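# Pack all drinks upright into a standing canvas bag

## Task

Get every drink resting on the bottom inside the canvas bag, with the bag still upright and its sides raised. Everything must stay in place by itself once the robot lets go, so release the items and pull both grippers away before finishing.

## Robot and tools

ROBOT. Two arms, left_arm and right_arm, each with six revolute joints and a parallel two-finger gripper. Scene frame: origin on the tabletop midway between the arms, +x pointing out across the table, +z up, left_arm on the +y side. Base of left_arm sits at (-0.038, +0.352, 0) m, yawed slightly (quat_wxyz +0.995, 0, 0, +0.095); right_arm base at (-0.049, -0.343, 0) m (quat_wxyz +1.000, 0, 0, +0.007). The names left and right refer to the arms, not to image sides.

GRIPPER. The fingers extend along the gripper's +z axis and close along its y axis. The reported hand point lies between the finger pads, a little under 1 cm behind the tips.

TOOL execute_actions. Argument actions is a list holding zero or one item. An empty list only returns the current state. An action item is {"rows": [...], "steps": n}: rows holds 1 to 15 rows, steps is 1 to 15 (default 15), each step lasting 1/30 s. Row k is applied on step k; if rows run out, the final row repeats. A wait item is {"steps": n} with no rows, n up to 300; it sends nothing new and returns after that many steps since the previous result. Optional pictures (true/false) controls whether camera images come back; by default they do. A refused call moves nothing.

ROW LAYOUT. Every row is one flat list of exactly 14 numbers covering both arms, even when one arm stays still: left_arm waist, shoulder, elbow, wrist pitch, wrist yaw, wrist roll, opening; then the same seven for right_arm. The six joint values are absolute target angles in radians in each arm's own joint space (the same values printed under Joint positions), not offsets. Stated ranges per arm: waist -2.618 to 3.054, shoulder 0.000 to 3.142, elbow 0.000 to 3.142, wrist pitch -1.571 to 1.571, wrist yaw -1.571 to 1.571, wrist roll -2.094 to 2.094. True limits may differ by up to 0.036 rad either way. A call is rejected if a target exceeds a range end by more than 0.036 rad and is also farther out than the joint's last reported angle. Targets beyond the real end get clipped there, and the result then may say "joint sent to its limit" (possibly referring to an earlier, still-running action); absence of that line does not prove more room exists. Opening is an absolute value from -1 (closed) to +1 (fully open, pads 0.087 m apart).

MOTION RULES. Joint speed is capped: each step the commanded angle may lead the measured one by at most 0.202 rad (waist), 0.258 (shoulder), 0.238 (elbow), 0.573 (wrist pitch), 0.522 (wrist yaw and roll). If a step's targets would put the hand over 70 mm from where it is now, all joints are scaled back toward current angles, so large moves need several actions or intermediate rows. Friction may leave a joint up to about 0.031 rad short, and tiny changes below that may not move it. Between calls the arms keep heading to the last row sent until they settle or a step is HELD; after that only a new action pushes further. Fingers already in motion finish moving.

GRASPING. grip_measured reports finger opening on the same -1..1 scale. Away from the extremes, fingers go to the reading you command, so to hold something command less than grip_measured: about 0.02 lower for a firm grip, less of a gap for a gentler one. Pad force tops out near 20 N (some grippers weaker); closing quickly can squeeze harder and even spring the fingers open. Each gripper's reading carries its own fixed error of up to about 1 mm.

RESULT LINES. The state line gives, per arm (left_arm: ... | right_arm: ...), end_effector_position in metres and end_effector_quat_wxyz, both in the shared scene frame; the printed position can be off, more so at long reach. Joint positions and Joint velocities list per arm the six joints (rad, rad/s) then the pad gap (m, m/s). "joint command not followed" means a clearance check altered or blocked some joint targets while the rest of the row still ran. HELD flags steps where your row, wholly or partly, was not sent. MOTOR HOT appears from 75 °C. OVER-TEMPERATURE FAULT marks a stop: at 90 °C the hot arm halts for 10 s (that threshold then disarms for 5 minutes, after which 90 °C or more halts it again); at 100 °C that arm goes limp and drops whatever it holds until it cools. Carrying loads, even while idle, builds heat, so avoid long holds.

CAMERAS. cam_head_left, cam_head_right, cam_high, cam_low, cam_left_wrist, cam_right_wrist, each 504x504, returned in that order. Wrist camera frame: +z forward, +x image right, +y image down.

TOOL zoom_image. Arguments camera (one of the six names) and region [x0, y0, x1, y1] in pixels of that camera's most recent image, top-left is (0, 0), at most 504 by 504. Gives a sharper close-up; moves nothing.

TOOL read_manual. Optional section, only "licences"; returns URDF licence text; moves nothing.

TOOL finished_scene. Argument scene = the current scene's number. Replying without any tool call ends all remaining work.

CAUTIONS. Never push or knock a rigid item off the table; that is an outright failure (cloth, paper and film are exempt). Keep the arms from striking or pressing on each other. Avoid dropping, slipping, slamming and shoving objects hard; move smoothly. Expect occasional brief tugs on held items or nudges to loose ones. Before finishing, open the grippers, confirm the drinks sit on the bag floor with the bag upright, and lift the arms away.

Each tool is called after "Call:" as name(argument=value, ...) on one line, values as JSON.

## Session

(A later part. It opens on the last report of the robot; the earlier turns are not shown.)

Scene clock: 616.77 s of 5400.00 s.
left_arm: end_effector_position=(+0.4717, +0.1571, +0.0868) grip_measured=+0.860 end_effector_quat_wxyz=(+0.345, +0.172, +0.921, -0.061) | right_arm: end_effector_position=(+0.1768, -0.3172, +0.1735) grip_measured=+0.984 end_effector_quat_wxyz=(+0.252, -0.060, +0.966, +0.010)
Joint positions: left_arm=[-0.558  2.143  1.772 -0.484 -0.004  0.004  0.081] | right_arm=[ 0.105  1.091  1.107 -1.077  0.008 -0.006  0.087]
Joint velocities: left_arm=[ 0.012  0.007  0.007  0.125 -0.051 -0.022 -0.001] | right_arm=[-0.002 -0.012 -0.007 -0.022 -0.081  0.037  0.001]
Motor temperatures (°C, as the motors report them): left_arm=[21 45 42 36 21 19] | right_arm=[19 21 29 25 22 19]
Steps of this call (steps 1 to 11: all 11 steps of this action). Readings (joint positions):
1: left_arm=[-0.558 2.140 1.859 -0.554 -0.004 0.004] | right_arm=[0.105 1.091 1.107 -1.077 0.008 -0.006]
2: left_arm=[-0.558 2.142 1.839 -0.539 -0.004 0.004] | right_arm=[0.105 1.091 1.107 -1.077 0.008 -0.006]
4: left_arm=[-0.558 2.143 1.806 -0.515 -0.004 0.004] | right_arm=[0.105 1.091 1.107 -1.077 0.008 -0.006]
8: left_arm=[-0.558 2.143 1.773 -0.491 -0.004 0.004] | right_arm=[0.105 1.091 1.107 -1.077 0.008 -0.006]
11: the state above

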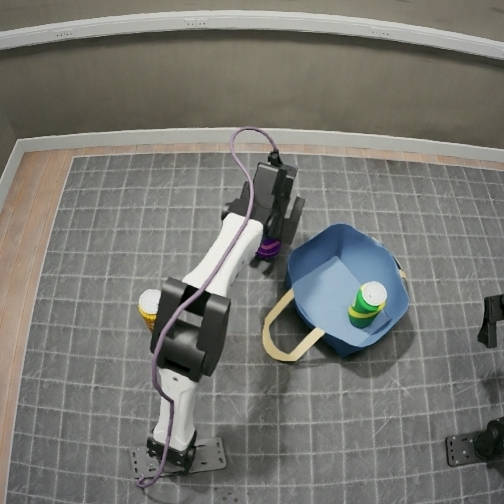

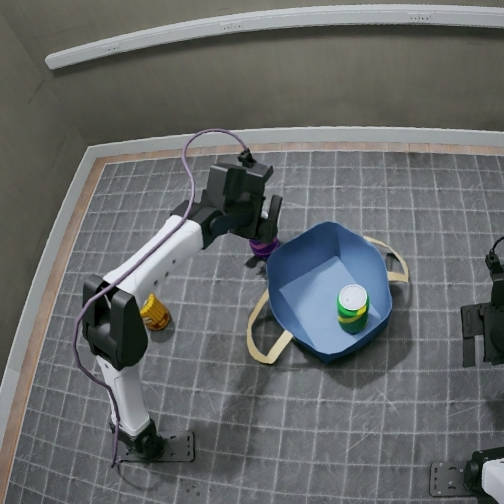

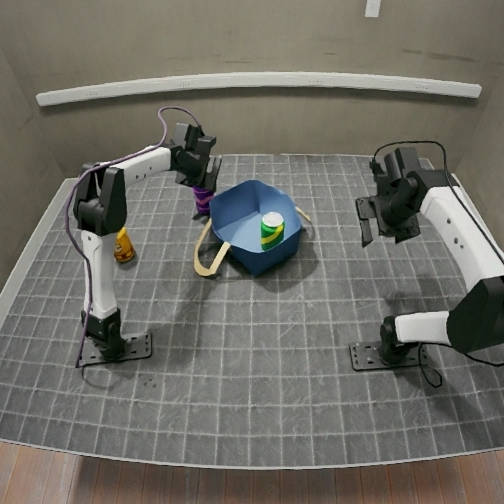

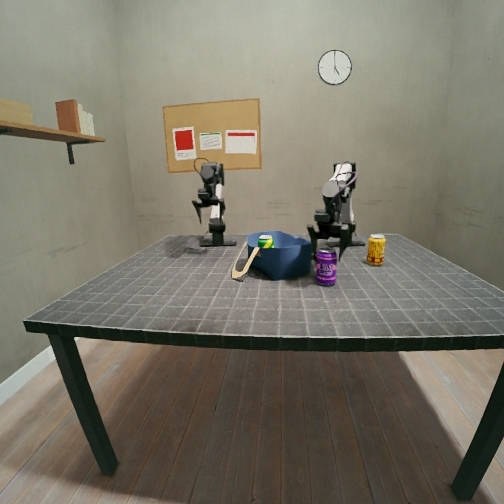

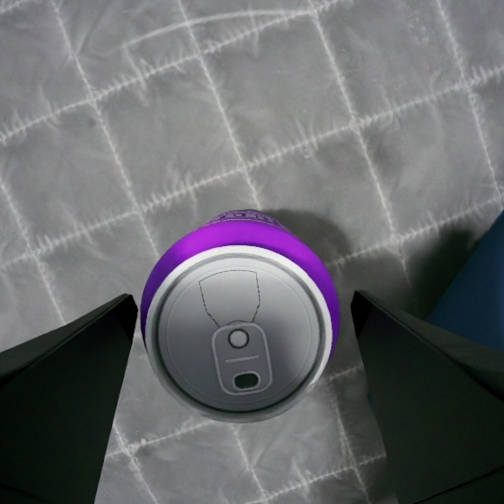

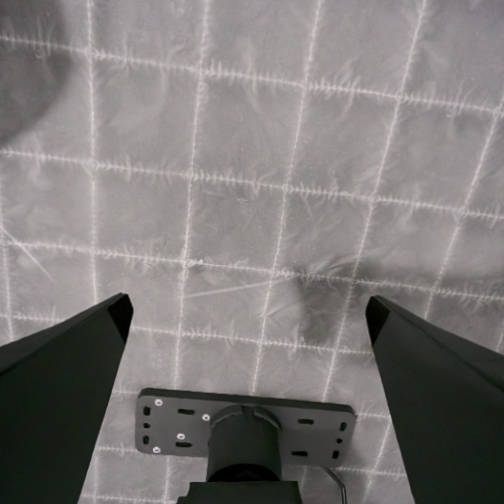

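Call:
execute_actions(actions=[{"rows": [[-0.557,2.158,1.754,-0.454,0,0,0.8,0.1,1.1,1.1,-1.08,0,0,1],[-0.555,2.163,1.754,-0.454,0,0,0.74,0.1,1.1,1.1,-1.08,0,0,1],[-0.555,2.166,1.754,-0.454,0,0,0.69,0.1,1.1,1.1,-1.08,0,0,1],[-0.555,2.166,1.754,-0.454,0,0,0.65,0.1,1.1,1.1,-1.08,0,0,1],[-0.555,2.166,1.754,-0.454,0,0,0.61,0.1,1.1,1.1,-1.08,0,0,1],[-0.555,2.166,1.754,-0.454,0,0,0.58,0.1,1.1,1.1,-1.08,0,0,1],[-0.555,2.166,1.754,-0.454,0,0,0.55,0.1,1.1,1.1,-1.08,0,0,1],[-0.555,2.166,1.754,-0.454,0,0,0.525,0.1,1.1,1.1,-1.08,0,0,1],[-0.555,2.166,1.754,-0.454,0,0,0.505,0.1,1.1,1.1,-1.08,0,0,1],[-0.555,2.166,1.754,-0.454,0,0,0.49,0.1,1.1,1.1,-1.08,0,0,1],[-0.555,2.166,1.754,-0.454,0,0,0.475,0.1,1.1,1.1,-1.08,0,0,1],[-0.555,2.166,1.754,-0.454,0,0,0.46,0.1,1.1,1.1,-1.08,0,0,1],[-0.555,2.166,1.754,-0.454,0,0,0.455,0.1,1.1,1.1,-1.08,0,0,1]], "steps": 15}], pictures=false)

Call:
execute_actions(actions=[{"rows": [[-0.558,2.15,1.78,-0.465,0,0,0.455,0.1,1.1,1.1,-1.08,0,0,1],[-0.558,2.135,1.81,-0.49,0,0,0.455,0.1,1.1,1.1,-1.08,0,0,1],[-0.558,2.12,1.84,-0.517,0,0,0.455,0.1,1.1,1.1,-1.08,0,0,1],[-0.558,2.108,1.866,-0.546,0,0,0.455,0.1,1.1,1.1,-1.08,0,0,1],[-0.558,2.103,1.893,-0.576,0,0,0.455,0.1,1.1,1.1,-1.08,0,0,1],[-0.558,2.098,1.923,-0.607,0,0,0.455,0.1,1.1,1.1,-1.08,0,0,1],[-0.558,2.092,1.956,-0.64,0,0,0.455,0.1,1.1,1.1,-1.08,0,0,1],[-0.558,2.086,1.991,-0.672,0,0,0.455,0.1,1.1,1.1,-1.08,0,0,1],[-0.558,2.08,2.027,-0.703,0,0,0.455,0.1,1.1,1.1,-1.08,0,0,1],[-0.558,2.073,2.063,-0.733,0,0,0.455,0.1,1.1,1.1,-1.08,0,0,1],[-0.558,2.067,2.098,-0.76,0,0,0.455,0.1,1.1,1.1,-1.08,0,0,1],[-0.56,2.061,2.131,-0.784,0,0,0.455,0.1,1.1,1.1,-1.08,0,0,1],[-0.565,2.056,2.161,-0.804,0,0,0.455,0.1,1.1,1.1,-1.08,0,0,1],[-0.575,2.051,2.188,-0.82,0,0,0.455,0.1,1.1,1.1,-1.08,0,0,1],[-0.592,2.047,2.21,-0.83,0,0,0.455,0.1,1.1,1.1,-1.08,0,0,1]], "steps": 15}], pictures=false)

Call:
execute_actions(actions=[{"rows": [[-0.614,2.044,2.227,-0.833,0,0,0.455,0.1,1.1,1.1,-1.08,0,0,1],[-0.639,2.042,2.238,-0.833,0,0,0.455,0.1,1.1,1.1,-1.08,0,0,1],[-0.667,2.041,2.242,-0.833,0,0,0.455,0.1,1.1,1.1,-1.08,0,0,1],[-0.698,2.041,2.242,-0.83,0,0,0.455,0.1,1.1,1.1,-1.08,0,0,1],[-0.729,2.045,2.238,-0.815,0,0,0.455,0.1,1.1,1.1,-1.08,0,0,1],[-0.76,2.055,2.225,-0.795,0,0,0.455,0.1,1.1,1.1,-1.08,0,0,1],[-0.791,2.065,2.21,-0.775,0,0,0.455,0.1,1.1,1.1,-1.08,0,0,1],[-0.819,2.071,2.196,-0.763,0,0,0.455,0.1,1.1,1.1,-1.08,0,0,1],[-0.845,2.072,2.186,-0.75,0,0,0.455,0.1,1.1,1.1,-1.08,0,0,1],[-0.866,2.074,2.176,-0.736,0,0,0.455,0.1,1.1,1.1,-1.08,0,0,1],[-0.883,2.077,2.164,-0.719,0,0,0.455,0.1,1.1,1.1,-1.08,0,0,1],[-0.893,2.079,2.149,-0.702,0,0,0.455,0.1,1.1,1.1,-1.08,0,0,1],[-0.895,2.082,2.133,-0.683,0,0,0.455,0.1,1.1,1.1,-1.08,0,0,1],[-0.895,2.085,2.115,-0.664,0,0,0.455,0.1,1.1,1.1,-1.08,0,0,1],[-0.895,2.089,2.095,-0.644,0,0,0.455,0.1,1.1,1.1,-1.08,0,0,1]], "steps": 15}], pictures=false)

Call:
execute_actions(actions=[{"rows": [[-0.895,2.093,2.075,-0.623,0,0,0.455,0.1,1.1,1.1,-1.08,0,0,1],[-0.895,2.097,2.053,-0.603,0,0,0.455,0.1,1.1,1.1,-1.08,0,0,1],[-0.895,2.101,2.031,-0.582,0,0,0.455,0.1,1.1,1.1,-1.08,0,0,1],[-0.895,2.105,2.008,-0.561,0,0,0.455,0.1,1.1,1.1,-1.08,0,0,1],[-0.895,2.109,1.985,-0.541,0,0,0.455,0.1,1.1,1.1,-1.08,0,0,1],[-0.895,2.113,1.962,-0.522,0,0,0.455,0.1,1.1,1.1,-1.08,0,0,1],[-0.895,2.117,1.939,-0.503,0,0,0.455,0.1,1.1,1.1,-1.08,0,0,1],[-0.895,2.121,1.917,-0.486,0,0,0.455,0.1,1.1,1.1,-1.08,0,0,1],[-0.895,2.125,1.895,-0.469,0,0,0.455,0.1,1.1,1.1,-1.08,0,0,1],[-0.895,2.129,1.875,-0.453,0,0,0.455,0.1,1.1,1.1,-1.08,0,0,1],[-0.895,2.133,1.855,-0.438,0,0,0.455,0.1,1.1,1.1,-1.08,0,0,1],[-0.895,2.136,1.837,-0.425,0,0,0.455,0.1,1.1,1.1,-1.08,0,0,1],[-0.895,2.139,1.821,-0.415,0,0,0.455,0.1,1.1,1.1,-1.08,0,0,1],[-0.895,2.141,1.806,-0.408,0,0,0.455,0.1,1.1,1.1,-1.08,0,0,1],[-0.895,2.144,1.794,-0.404,0,0,0.455,0.1,1.1,1.1,-1.08,0,0,1]], "steps": 15}], pictures=false)

Call:
execute_actions(actions=[{"rows": [[-0.895,2.146,1.784,-0.403,0,0,0.455,0.1,1.1,1.1,-1.08,0,0,1],[-0.895,2.147,1.776,-0.405,0,0,0.455,0.1,1.1,1.1,-1.08,0,0,1],[-0.895,2.148,1.772,-0.407,0,0,0.455,0.1,1.1,1.1,-1.08,0,0,1],[-0.895,2.149,1.77,-0.409,0,0,0.455,0.1,1.1,1.1,-1.08,0,0,1],[-0.895,2.151,1.769,-0.41,0,0,0.455,0.1,1.1,1.1,-1.08,0,0,1],[-0.895,2.153,1.768,-0.415,0,0,0.455,0.1,1.1,1.1,-1.08,0,0,1],[-0.895,2.155,1.767,-0.425,0,0,0.455,0.1,1.1,1.1,-1.08,0,0,1],[-0.895,2.156,1.766,-0.435,0,0,0.455,0.1,1.1,1.1,-1.08,0,0,1],[-0.895,2.156,1.766,-0.445,0,0,0.455,0.1,1.1,1.1,-1.08,0,0,1]], "steps": 10}])

Call:
execute_actions(actions=[{"rows": [[-0.895,2.156,1.766,-0.455,0,0,0.475,0.1,1.1,1.1,-1.08,0,0,1],[-0.895,2.156,1.766,-0.46,0,0,0.49,0.1,1.1,1.1,-1.08,0,0,1],[-0.895,2.156,1.766,-0.46,0,0,0.52,0.1,1.1,1.1,-1.08,0,0,1],[-0.895,2.155,1.766,-0.46,0,0,0.57,0.1,1.1,1.1,-1.08,0,0,1],[-0.895,2.15,1.768,-0.46,0,0,0.63,0.1,1.1,1.1,-1.08,0,0,1],[-0.895,2.145,1.77,-0.465,0,0,0.69,0.1,1.1,1.1,-1.08,0,0,1],[-0.895,2.138,1.77,-0.47,0,0,0.72,0.1,1.1,1.1,-1.08,0,0,1]], "steps": 7}], pictures=false)

Call:
execute_actions(actions=[{"rows": [[-0.895,2.13,1.77,-0.48,0,0,0.72,0.1,1.1,1.1,-1.08,0,0,1],[-0.895,2.12,1.77,-0.5,0,0,0.72,0.1,1.1,1.1,-1.08,0,0,1],[-0.895,2.105,1.77,-0.525,0,0,0.72,0.1,1.1,1.1,-1.08,0,0,1],[-0.895,2.088,1.77,-0.55,0,0,0.72,0.1,1.1,1.1,-1.08,0,0,1],[-0.895,2.066,1.768,-0.58,0,0,0.72,0.1,1.1,1.1,-1.08,0,0,1],[-0.895,2.036,1.761,-0.61,0,0,0.72,0.1,1.1,1.1,-1.08,0,0,1],[-0.895,2.002,1.749,-0.64,0,0,0.72,0.1,1.1,1.1,-1.08,0,0,1],[-0.892,1.965,1.734,-0.67,0,0,0.72,0.1,1.1,1.1,-1.08,0,0,1],[-0.878,1.926,1.715,-0.7,0,0,0.72,0.1,1.1,1.1,-1.08,0,0,1],[-0.857,1.883,1.694,-0.73,0,0,0.72,0.1,1.1,1.1,-1.08,0,0,1],[-0.828,1.839,1.669,-0.755,0,0,0.76,0.1,1.1,1.1,-1.08,0,0,1],[-0.792,1.794,1.642,-0.78,0,0,0.82,0.1,1.1,1.1,-1.08,0,0,1],[-0.751,1.747,1.614,-0.8,0,0,0.88,0.1,1.1,1.1,-1.08,0,0,1],[-0.705,1.7,1.584,-0.82,0,0,0.94,0.1,1.1,1.1,-1.08,0,0,1],[-0.656,1.653,1.552,-0.835,0,0,1,0.1,1.1,1.1,-1.08,0,0,1]], "steps": 15}], pictures=false)

Call:
execute_actions(actions=[{"rows": [[-0.603,1.606,1.52,-0.845,0,0,1,0.1,1.1,1.1,-1.08,0,0,1],[-0.549,1.561,1.488,-0.852,0,0,1,0.1,1.1,1.1,-1.08,0,0,1],[-0.493,1.517,1.455,-0.856,0,0,1,0.1,1.1,1.1,-1.08,0,0,1],[-0.436,1.474,1.423,-0.857,0,0,1,0.1,1.1,1.1,-1.08,0,0,1],[-0.38,1.435,1.391,-0.857,0,0,1,0.1,1.1,1.1,-1.08,0,0,1],[-0.326,1.398,1.361,-0.857,0,0,1,0.1,1.1,1.1,-1.08,0,0,1],[-0.273,1.364,1.333,-0.857,0,0,1,0.1,1.1,1.1,-1.08,0,0,1],[-0.224,1.334,1.306,-0.857,0,0,1,0.1,1.1,1.1,-1.08,0,0,1],[-0.178,1.309,1.281,-0.857,0,0,1,0.1,1.1,1.1,-1.08,0,0,1],[-0.137,1.288,1.26,-0.857,0,0,1,0.1,1.1,1.1,-1.08,0,0,1],[-0.101,1.273,1.241,-0.857,0,0,1,0.1,1.1,1.1,-1.08,0,0,1],[-0.072,1.263,1.226,-0.857,0,0,1,0.1,1.1,1.1,-1.08,0,0,1],[-0.051,1.26,1.214,-0.857,0,0,1,0.1,1.1,1.1,-1.08,0,0,1],[-0.037,1.26,1.207,-0.857,0,0,1,0.1,1.1,1.1,-1.08,0,0,1],[-0.032,1.26,1.205,-0.857,0,0,1,0.1,1.1,1.1,-1.08,0,0,1]], "steps": 15}], pictures=false)

Call:
execute_actions(actions=[{"steps": 6}])

Scene clock: 737.27 s of 5400.00 s.
left_arm: end_effector_position=(+0.4743, +0.1567, +0.0884) grip_measured=+0.477 end_effector_quat_wxyz=(+0.351, +0.171, +0.919, -0.062) | right_arm: end_effector_position=(+0.1768, -0.3172, +0.1735) grip_measured=+0.984 end_effector_quat_wxyz=(+0.252, -0.060, +0.966, +0.010)
Joint positions: left_arm=[-0.557  2.143  1.772 -0.472 -0.005  0.004  0.065] | right_arm=[ 0.105  1.091  1.107 -1.077  0.008 -0.006  0.087]
Joint velocities: left_arm=[-0.007  0.007 -0.022  0.007 -0.022  0.007 -0.001] | right_arm=[ 0.002  0.002 -0.002 -0.037 -0.051  0.037  0.001]
Motor temperatures (°C, as the motors report them): left_arm=[21 51 37 37 21 19] | right_arm=[19 21 29 25 22 19]
Steps of this call (steps 1 to 30: the robot went on to your last target; steps 31 to 90: nothing new was sent; then 117.00 s passed at rest; steps 91 to 105: all 15 steps of this action). Readings (joint positions):
91: left_arm=[-0.558 2.143 1.772 -0.472 -0.004 0.004] | right_arm=[0.105 1.091 1.107 -1.077 0.008 -0.006]
92: left_arm=[-0.558 2.143 1.772 -0.472 -0.004 0.004] | right_arm=[0.105 1.091 1.107 -1.077 0.008 -0.006]
94: left_arm=[-0.558 2.143 1.772 -0.472 -0.004 0.004] | right_arm=[0.105 1.091 1.107 -1.077 0.008 -0.006]
98: left_arm=[-0.558 2.143 1.772 -0.472 -0.004 0.004] | right_arm=[0.105 1.091 1.107 -1.077 0.008 -0.006]
105: the state above

Scene clock: 737.77 s of 5400.00 s.
left_arm: end_effector_position=(+0.4762, +0.1545, +0.1928) grip_measured=+0.477 end_effector_quat_wxyz=(+0.380, +0.170, +0.907, -0.068) | right_arm: end_effector_position=(+0.1768, -0.3172, +0.1735) grip_measured=+0.984 end_effector_quat_wxyz=(+0.252, -0.060, +0.966, +0.010)
Joint positions: left_arm=[-0.56   2.116  2.109 -0.772 -0.005  0.004  0.065] | right_arm=[ 0.105  1.091  1.107 -1.077  0.008 -0.006  0.087]
Joint velocities: left_arm=[-0.042 -0.217  0.842 -0.52  -0.037 -0.081 -0.001] | right_arm=[-0.017 -0.002 -0.027 -0.037 -0.051  0.081  0.   ]
Motor temperatures (°C, as the motors report them): left_arm=[21 51 37 37 21 19] | right_arm=[19 21 29 25 22 19]
Steps of this call (steps 1 to 15: all 15 steps of this action). Readings (joint positions):
1: left_arm=[-0.557 2.143 1.772 -0.472 -0.005 0.004] | right_arm=[0.105 1.091 1.107 -1.077 0.008 -0.006]
2: left_arm=[-0.557 2.143 1.774 -0.473 -0.005 0.004] | right_arm=[0.105 1.091 1.107 -1.077 0.008 -0.006]
4: left_arm=[-0.557 2.143 1.791 -0.501 -0.005 0.004] | right_arm=[0.105 1.091 1.107 -1.077 0.008 -0.006]
8: left_arm=[-0.557 2.143 1.884 -0.612 -0.005 0.004] | right_arm=[0.105 1.091 1.107 -1.077 0.008 -0.006]
15: the state above

Scene clock: 738.27 s of 5400.00 s.
left_arm: end_effector_position=(+0.3715, -0.0180, +0.2183) grip_measured=+0.477 end_effector_quat_wxyz=(+0.382, +0.330, +0.849, -0.154) | right_arm: end_effector_position=(+0.1768, -0.3172, +0.1735) grip_measured=+0.984 end_effector_quat_wxyz=(+0.252, -0.060, +0.966, +0.010)
Joint positions: left_arm=[-0.92   2.084  2.129 -0.767  0.018  0.003  0.065] | right_arm=[ 0.105  1.091  1.107 -1.077  0.008 -0.006  0.087]
Joint velocities: left_arm=[-0.129  0.076 -0.505  0.344  0.125 -0.022 -0.   ] | right_arm=[ 0.012  0.012  0.007 -0.051 -0.037 -0.007  0.   ]
Motor temperatures (°C, as the motors report them): left_arm=[21 51 37 38 21 19] | right_arm=[19 21 29 25 22 19]
Steps of this call (steps 1 to 15: all 15 steps of this action). Readings (joint positions):
1: left_arm=[-0.565 2.108 2.137 -0.790 -0.007 0.004] | right_arm=[0.105 1.091 1.107 -1.077 0.008 -0.006]
2: left_arm=[-0.575 2.099 2.161 -0.803 -0.010 0.004] | right_arm=[0.105 1.091 1.107 -1.077 0.008 -0.006]
4: left_arm=[-0.613 2.080 2.196 -0.818 -0.018 0.004] | right_arm=[0.105 1.091 1.107 -1.077 0.008 -0.006]
8: left_arm=[-0.748 2.064 2.209 -0.812 -0.019 0.004] | right_arm=[0.105 1.091 1.107 -1.077 0.008 -0.006]
15: the state above

Scene clock: 738.77 s of 5400.00 s.
left_arm: end_effector_position=(+0.3780, -0.0035, +0.0921) grip_measured=+0.477 end_effector_quat_wxyz=(+0.324, +0.326, +0.880, -0.122) | right_arm: end_effector_position=(+0.1768, -0.3172, +0.1735) grip_measured=+0.984 end_effector_quat_wxyz=(+0.252, -0.060, +0.966, +0.010)
Joint positions: left_arm=[-0.897  2.154  1.815 -0.524  0.005  0.003  0.065] | right_arm=[ 0.105  1.091  1.107 -1.077  0.008 -0.006  0.087]
Joint velocities: left_arm=[-0.002  0.081 -0.427  0.3   -0.037 -0.037  0.001] | right_arm=[-0.002 -0.007  0.002  0.051 -0.037 -0.007 -0.   ]
Motor temperatures (°C, as the motors report them): left_arm=[21 51 37 38 21 19] | right_arm=[19 21 29 25 22 19]
Steps of this call (steps 1 to 15: all 15 steps of this action). Readings (joint positions):
1: left_arm=[-0.922 2.088 2.111 -0.753 0.020 0.003] | right_arm=[0.105 1.091 1.107 -1.077 0.008 -0.006]
2: left_arm=[-0.920 2.092 2.091 -0.739 0.020 0.003] | right_arm=[0.105 1.091 1.107 -1.077 0.008 -0.006]
4: left_arm=[-0.911 2.100 2.048 -0.704 0.017 0.003] | right_arm=[0.105 1.091 1.107 -1.077 0.008 -0.006]
8: left_arm=[-0.898 2.120 1.956 -0.630 0.008 0.003] | right_arm=[0.105 1.091 1.107 -1.077 0.008 -0.006]
15: the state above

Scene clock: 739.10 s of 5400.00 s.
left_arm: end_effector_position=(+0.3827, -0.0074, +0.0894) grip_measured=+0.477 end_effector_quat_wxyz=(+0.338, +0.324, +0.874, -0.126) | right_arm: end_effector_position=(+0.1768, -0.3172, +0.1735) grip_measured=+0.984 end_effector_quat_wxyz=(+0.252, -0.060, +0.966, +0.010)
Joint positions: left_arm=[-0.897  2.155  1.788 -0.465  0.005  0.003  0.065] | right_arm=[ 0.105  1.091  1.107 -1.077  0.008 -0.006  0.087]
Joint velocities: left_arm=[-0.002 -0.007 -0.007  0.007 -0.007 -0.007  0.   ] | right_arm=[-0.002 -0.007 -0.017  0.022 -0.022  0.022  0.001]
Motor temperatures (°C, as the motors report them): left_arm=[21 51 37 38 21 19] | right_arm=[19 21 29 25 22 19]
Steps of this call (steps 1 to 10: all 10 steps of this action). Readings (joint positions):
1: left_arm=[-0.897 2.155 1.805 -0.511 0.006 0.003] | right_arm=[0.105 1.091 1.107 -1.077 0.008 -0.006]
2: left_arm=[-0.897 2.155 1.801 -0.500 0.006 0.003] | right_arm=[0.105 1.091 1.107 -1.077 0.008 -0.006]
4: left_arm=[-0.897 2.155 1.793 -0.476 0.005 0.003] | right_arm=[0.105 1.091 1.107 -1.077 0.008 -0.006]
8: left_arm=[-0.897 2.155 1.788 -0.465 0.005 0.003] | right_arm=[0.105 1.091 1.107 -1.077 0.008 -0.006]
10: the state above

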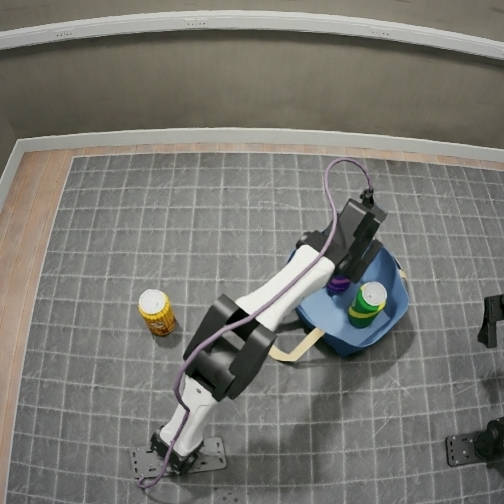

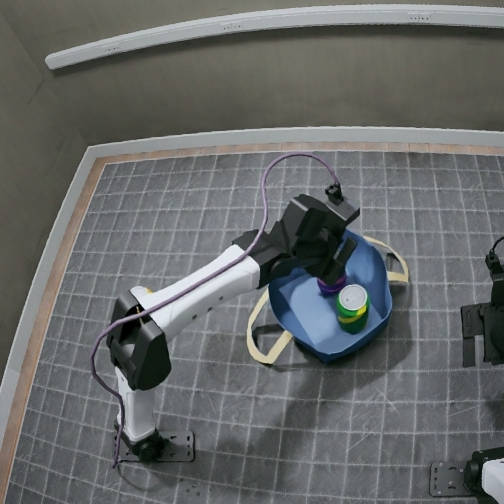

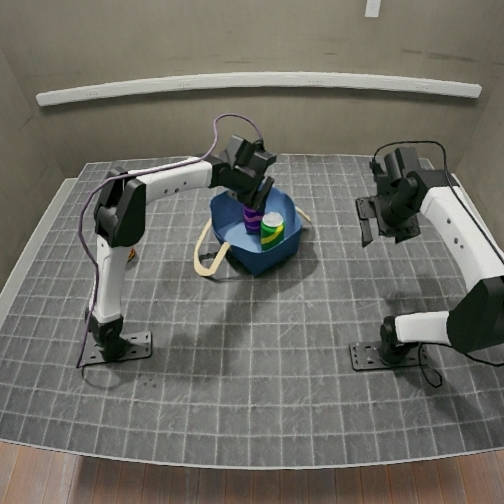

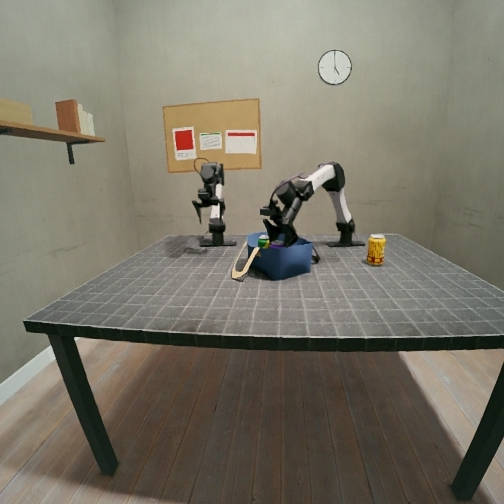

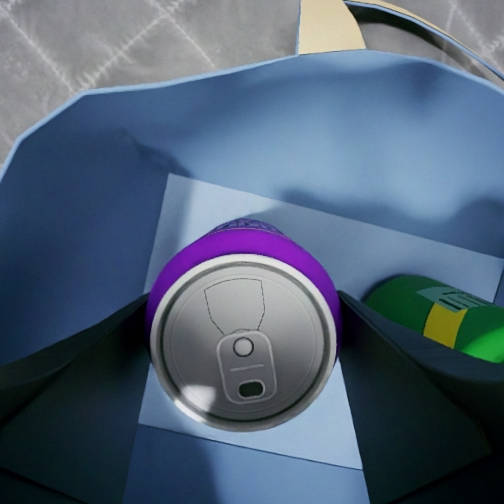

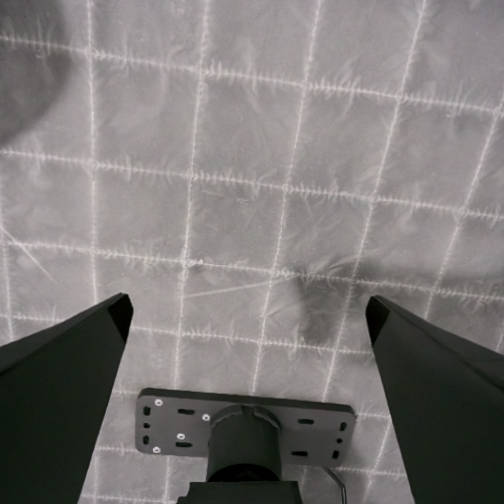

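Scene clock: 739.33 s of 5400.00 s.
left_arm: end_effector_position=(+0.3827, -0.0074, +0.0894) grip_measured=+0.701 end_effector_quat_wxyz=(+0.338, +0.324, +0.874, -0.126) | right_arm: end_effector_position=(+0.1768, -0.3172, +0.1735) grip_measured=+0.984 end_effector_quat_wxyz=(+0.252, -0.060, +0.966, +0.010)
Joint positions: left_arm=[-0.897  2.155  1.788 -0.465  0.005  0.003  0.074] | right_arm=[ 0.105  1.091  1.107 -1.077  0.008 -0.006  0.087]
Joint velocities: left_arm=[-0.002 -0.002 -0.002 -0.051 -0.007 -0.081  0.034] | right_arm=[-0.022  0.007  0.002  0.022  0.007  0.007 -0.001]
Motor temperatures (°C, as the motors report them): left_arm=[21 52 37 38 21 19] | right_arm=[19 21 29 25 22 19]
Steps of this call (steps 1 to 7: all 7 steps of this action). Readings (joint positions):
1: left_arm=[-0.897 2.155 1.788 -0.465 0.005 0.003] | right_arm=[0.105 1.091 1.107 -1.077 0.008 -0.006]
2: left_arm=[-0.897 2.155 1.788 -0.465 0.005 0.003] | right_arm=[0.105 1.091 1.107 -1.077 0.008 -0.006]
4: left_arm=[-0.897 2.155 1.788 -0.465 0.005 0.003] | right_arm=[0.105 1.091 1.107 -1.077 0.008 -0.006]
7: the state above

Scene clock: 739.83 s of 5400.00 s.
left_arm: end_effector_position=(+0.3451, +0.1020, +0.1899) grip_measured=+0.963 end_effector_quat_wxyz=(+0.345, +0.267, +0.893, -0.105) | right_arm: end_effector_position=(+0.1768, -0.3172, +0.1735) grip_measured=+0.984 end_effector_quat_wxyz=(+0.252, -0.060, +0.966, +0.010)
Joint positions: left_arm=[-0.766  1.759  1.637 -0.71   0.008  0.003  0.086] | right_arm=[ 0.105  1.091  1.107 -1.077  0.008 -0.006  0.087]
Joint velocities: left_arm=[ 1.184 -1.272 -0.632 -0.418 -0.051 -0.022  0.046] | right_arm=[-0.022 -0.022  0.002 -0.051 -0.081  0.081  0.   ]
Motor temperatures (°C, as the motors report them): left_arm=[21 52 37 38 21 19] | right_arm=[19 21 29 25 22 19]
Steps of this call (steps 1 to 15: all 15 steps of this action). Readings (joint positions):
1: left_arm=[-0.897 2.155 1.788 -0.465 0.005 0.003] | right_arm=[0.105 1.091 1.107 -1.077 0.008 -0.006]
2: left_arm=[-0.897 2.153 1.788 -0.467 0.005 0.003] | right_arm=[0.105 1.091 1.107 -1.077 0.008 -0.006]
4: left_arm=[-0.897 2.144 1.788 -0.486 0.005 0.003] | right_arm=[0.105 1.091 1.107 -1.077 0.008 -0.006]
8: left_arm=[-0.897 2.065 1.764 -0.562 0.005 0.003] | right_arm=[0.105 1.091 1.107 -1.077 0.008 -0.006]
15: the state above

Scene clock: 740.33 s of 5400.00 s.
left_arm: end_effector_position=(+0.2784, +0.3970, +0.2021) grip_measured=+0.989 end_effector_quat_wxyz=(+0.346, -0.065, +0.936, +0.027) | right_arm: end_effector_position=(+0.1768, -0.3172, +0.1735) grip_measured=+0.984 end_effector_quat_wxyz=(+0.252, -0.060, +0.966, +0.010)
Joint positions: left_arm=[-0.052  1.27   1.241 -0.832 -0.005  0.003  0.087] | right_arm=[ 0.105  1.091  1.107 -1.077  0.008 -0.006  0.087]
Joint velocities: left_arm=[ 0.364 -0.046 -0.232 -0.11   0.007 -0.037 -0.001] | right_arm=[ 0.002  0.002  0.007  0.066 -0.081  0.007  0.001]
Motor temperatures (°C, as the motors report them): left_arm=[21 52 37 38 21 19] | right_arm=[19 21 29 25 22 19]
Steps of this call (steps 1 to 15: all 15 steps of this action). Readings (joint positions):
1: left_arm=[-0.721 1.715 1.614 -0.723 0.008 0.003] | right_arm=[0.105 1.091 1.107 -1.077 0.008 -0.006]
2: left_arm=[-0.671 1.673 1.589 -0.734 0.008 0.003] | right_arm=[0.105 1.091 1.107 -1.077 0.008 -0.006]
4: left_arm=[-0.564 1.589 1.530 -0.753 0.006 0.003] | right_arm=[0.105 1.091 1.107 -1.077 0.008 -0.006]
8: left_arm=[-0.327 1.424 1.391 -0.786 0.003 0.003] | right_arm=[0.105 1.091 1.107 -1.077 0.008 -0.006]
15: the state above

Scene clock: 740.53 s of 5400.00 s.
left_arm: end_effector_position=(+0.2725, +0.4009, +0.1938) grip_measured=+0.989 end_effector_quat_wxyz=(+0.333, -0.072, +0.940, +0.028) | right_arm: end_effector_position=(+0.1768, -0.3172, +0.1735) grip_measured=+0.984 end_effector_quat_wxyz=(+0.252, -0.060, +0.966, +0.010)
Joint positions: left_arm=[-0.037  1.27   1.222 -0.842 -0.005  0.003  0.087] | right_arm=[ 0.105  1.091  1.107 -1.077  0.008 -0.006  0.087]
Joint velocities: left_arm=[-0.007 -0.012 -0.012 -0.066 -0.022  0.066 -0.001] | right_arm=[ 0.007  0.012 -0.007  0.022  0.007  0.022  0.   ]
Motor temperatures (°C, as the motors report them): left_arm=[21 51 37 38 21 19] | right_arm=[19 21 29 25 22 19]
Steps of this call (steps 1 to 6: the robot went on to your last target). Readings (joint positions):
1: left_arm=[-0.042 1.270 1.234 -0.835 -0.005 0.003] | right_arm=[0.105 1.091 1.107 -1.077 0.008 -0.006]
2: left_arm=[-0.038 1.270 1.228 -0.837 -0.005 0.003] | right_arm=[0.105 1.091 1.107 -1.077 0.008 -0.006]
4: left_arm=[-0.037 1.270 1.223 -0.842 -0.005 0.003] | right_arm=[0.105 1.091 1.107 -1.077 0.008 -0.006]
6: the state above

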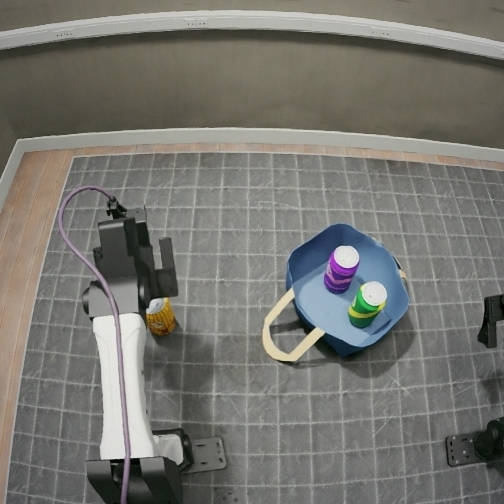

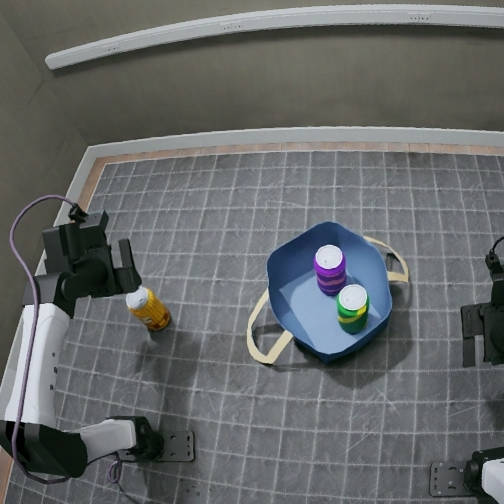

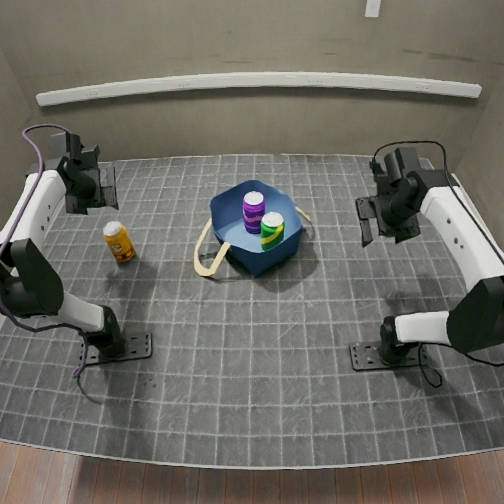

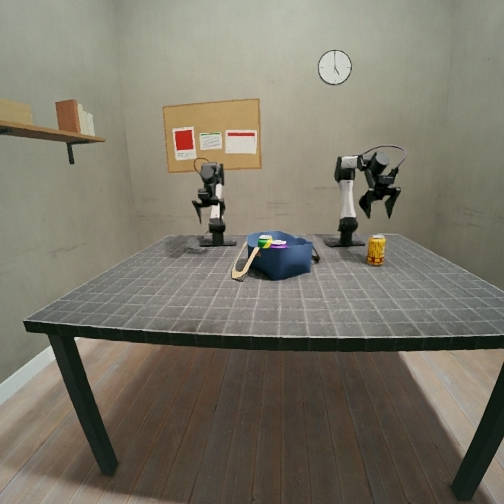

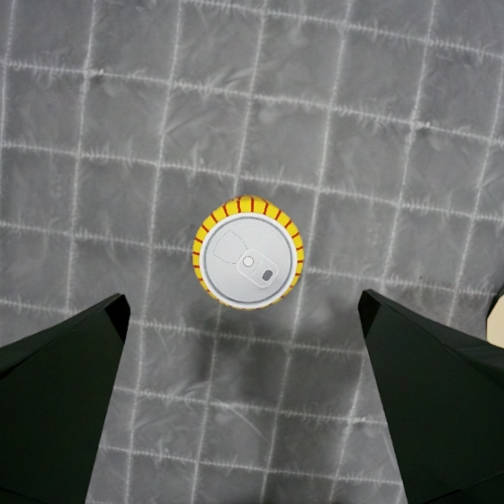

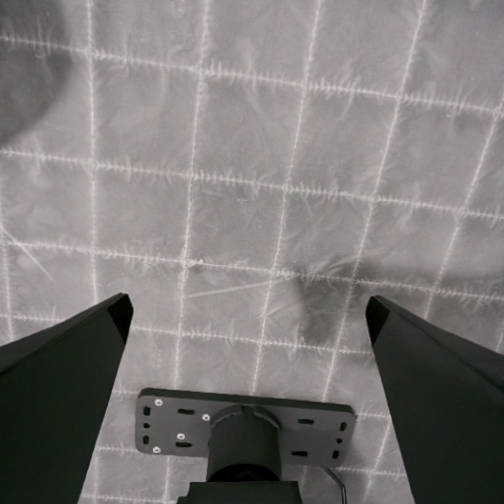

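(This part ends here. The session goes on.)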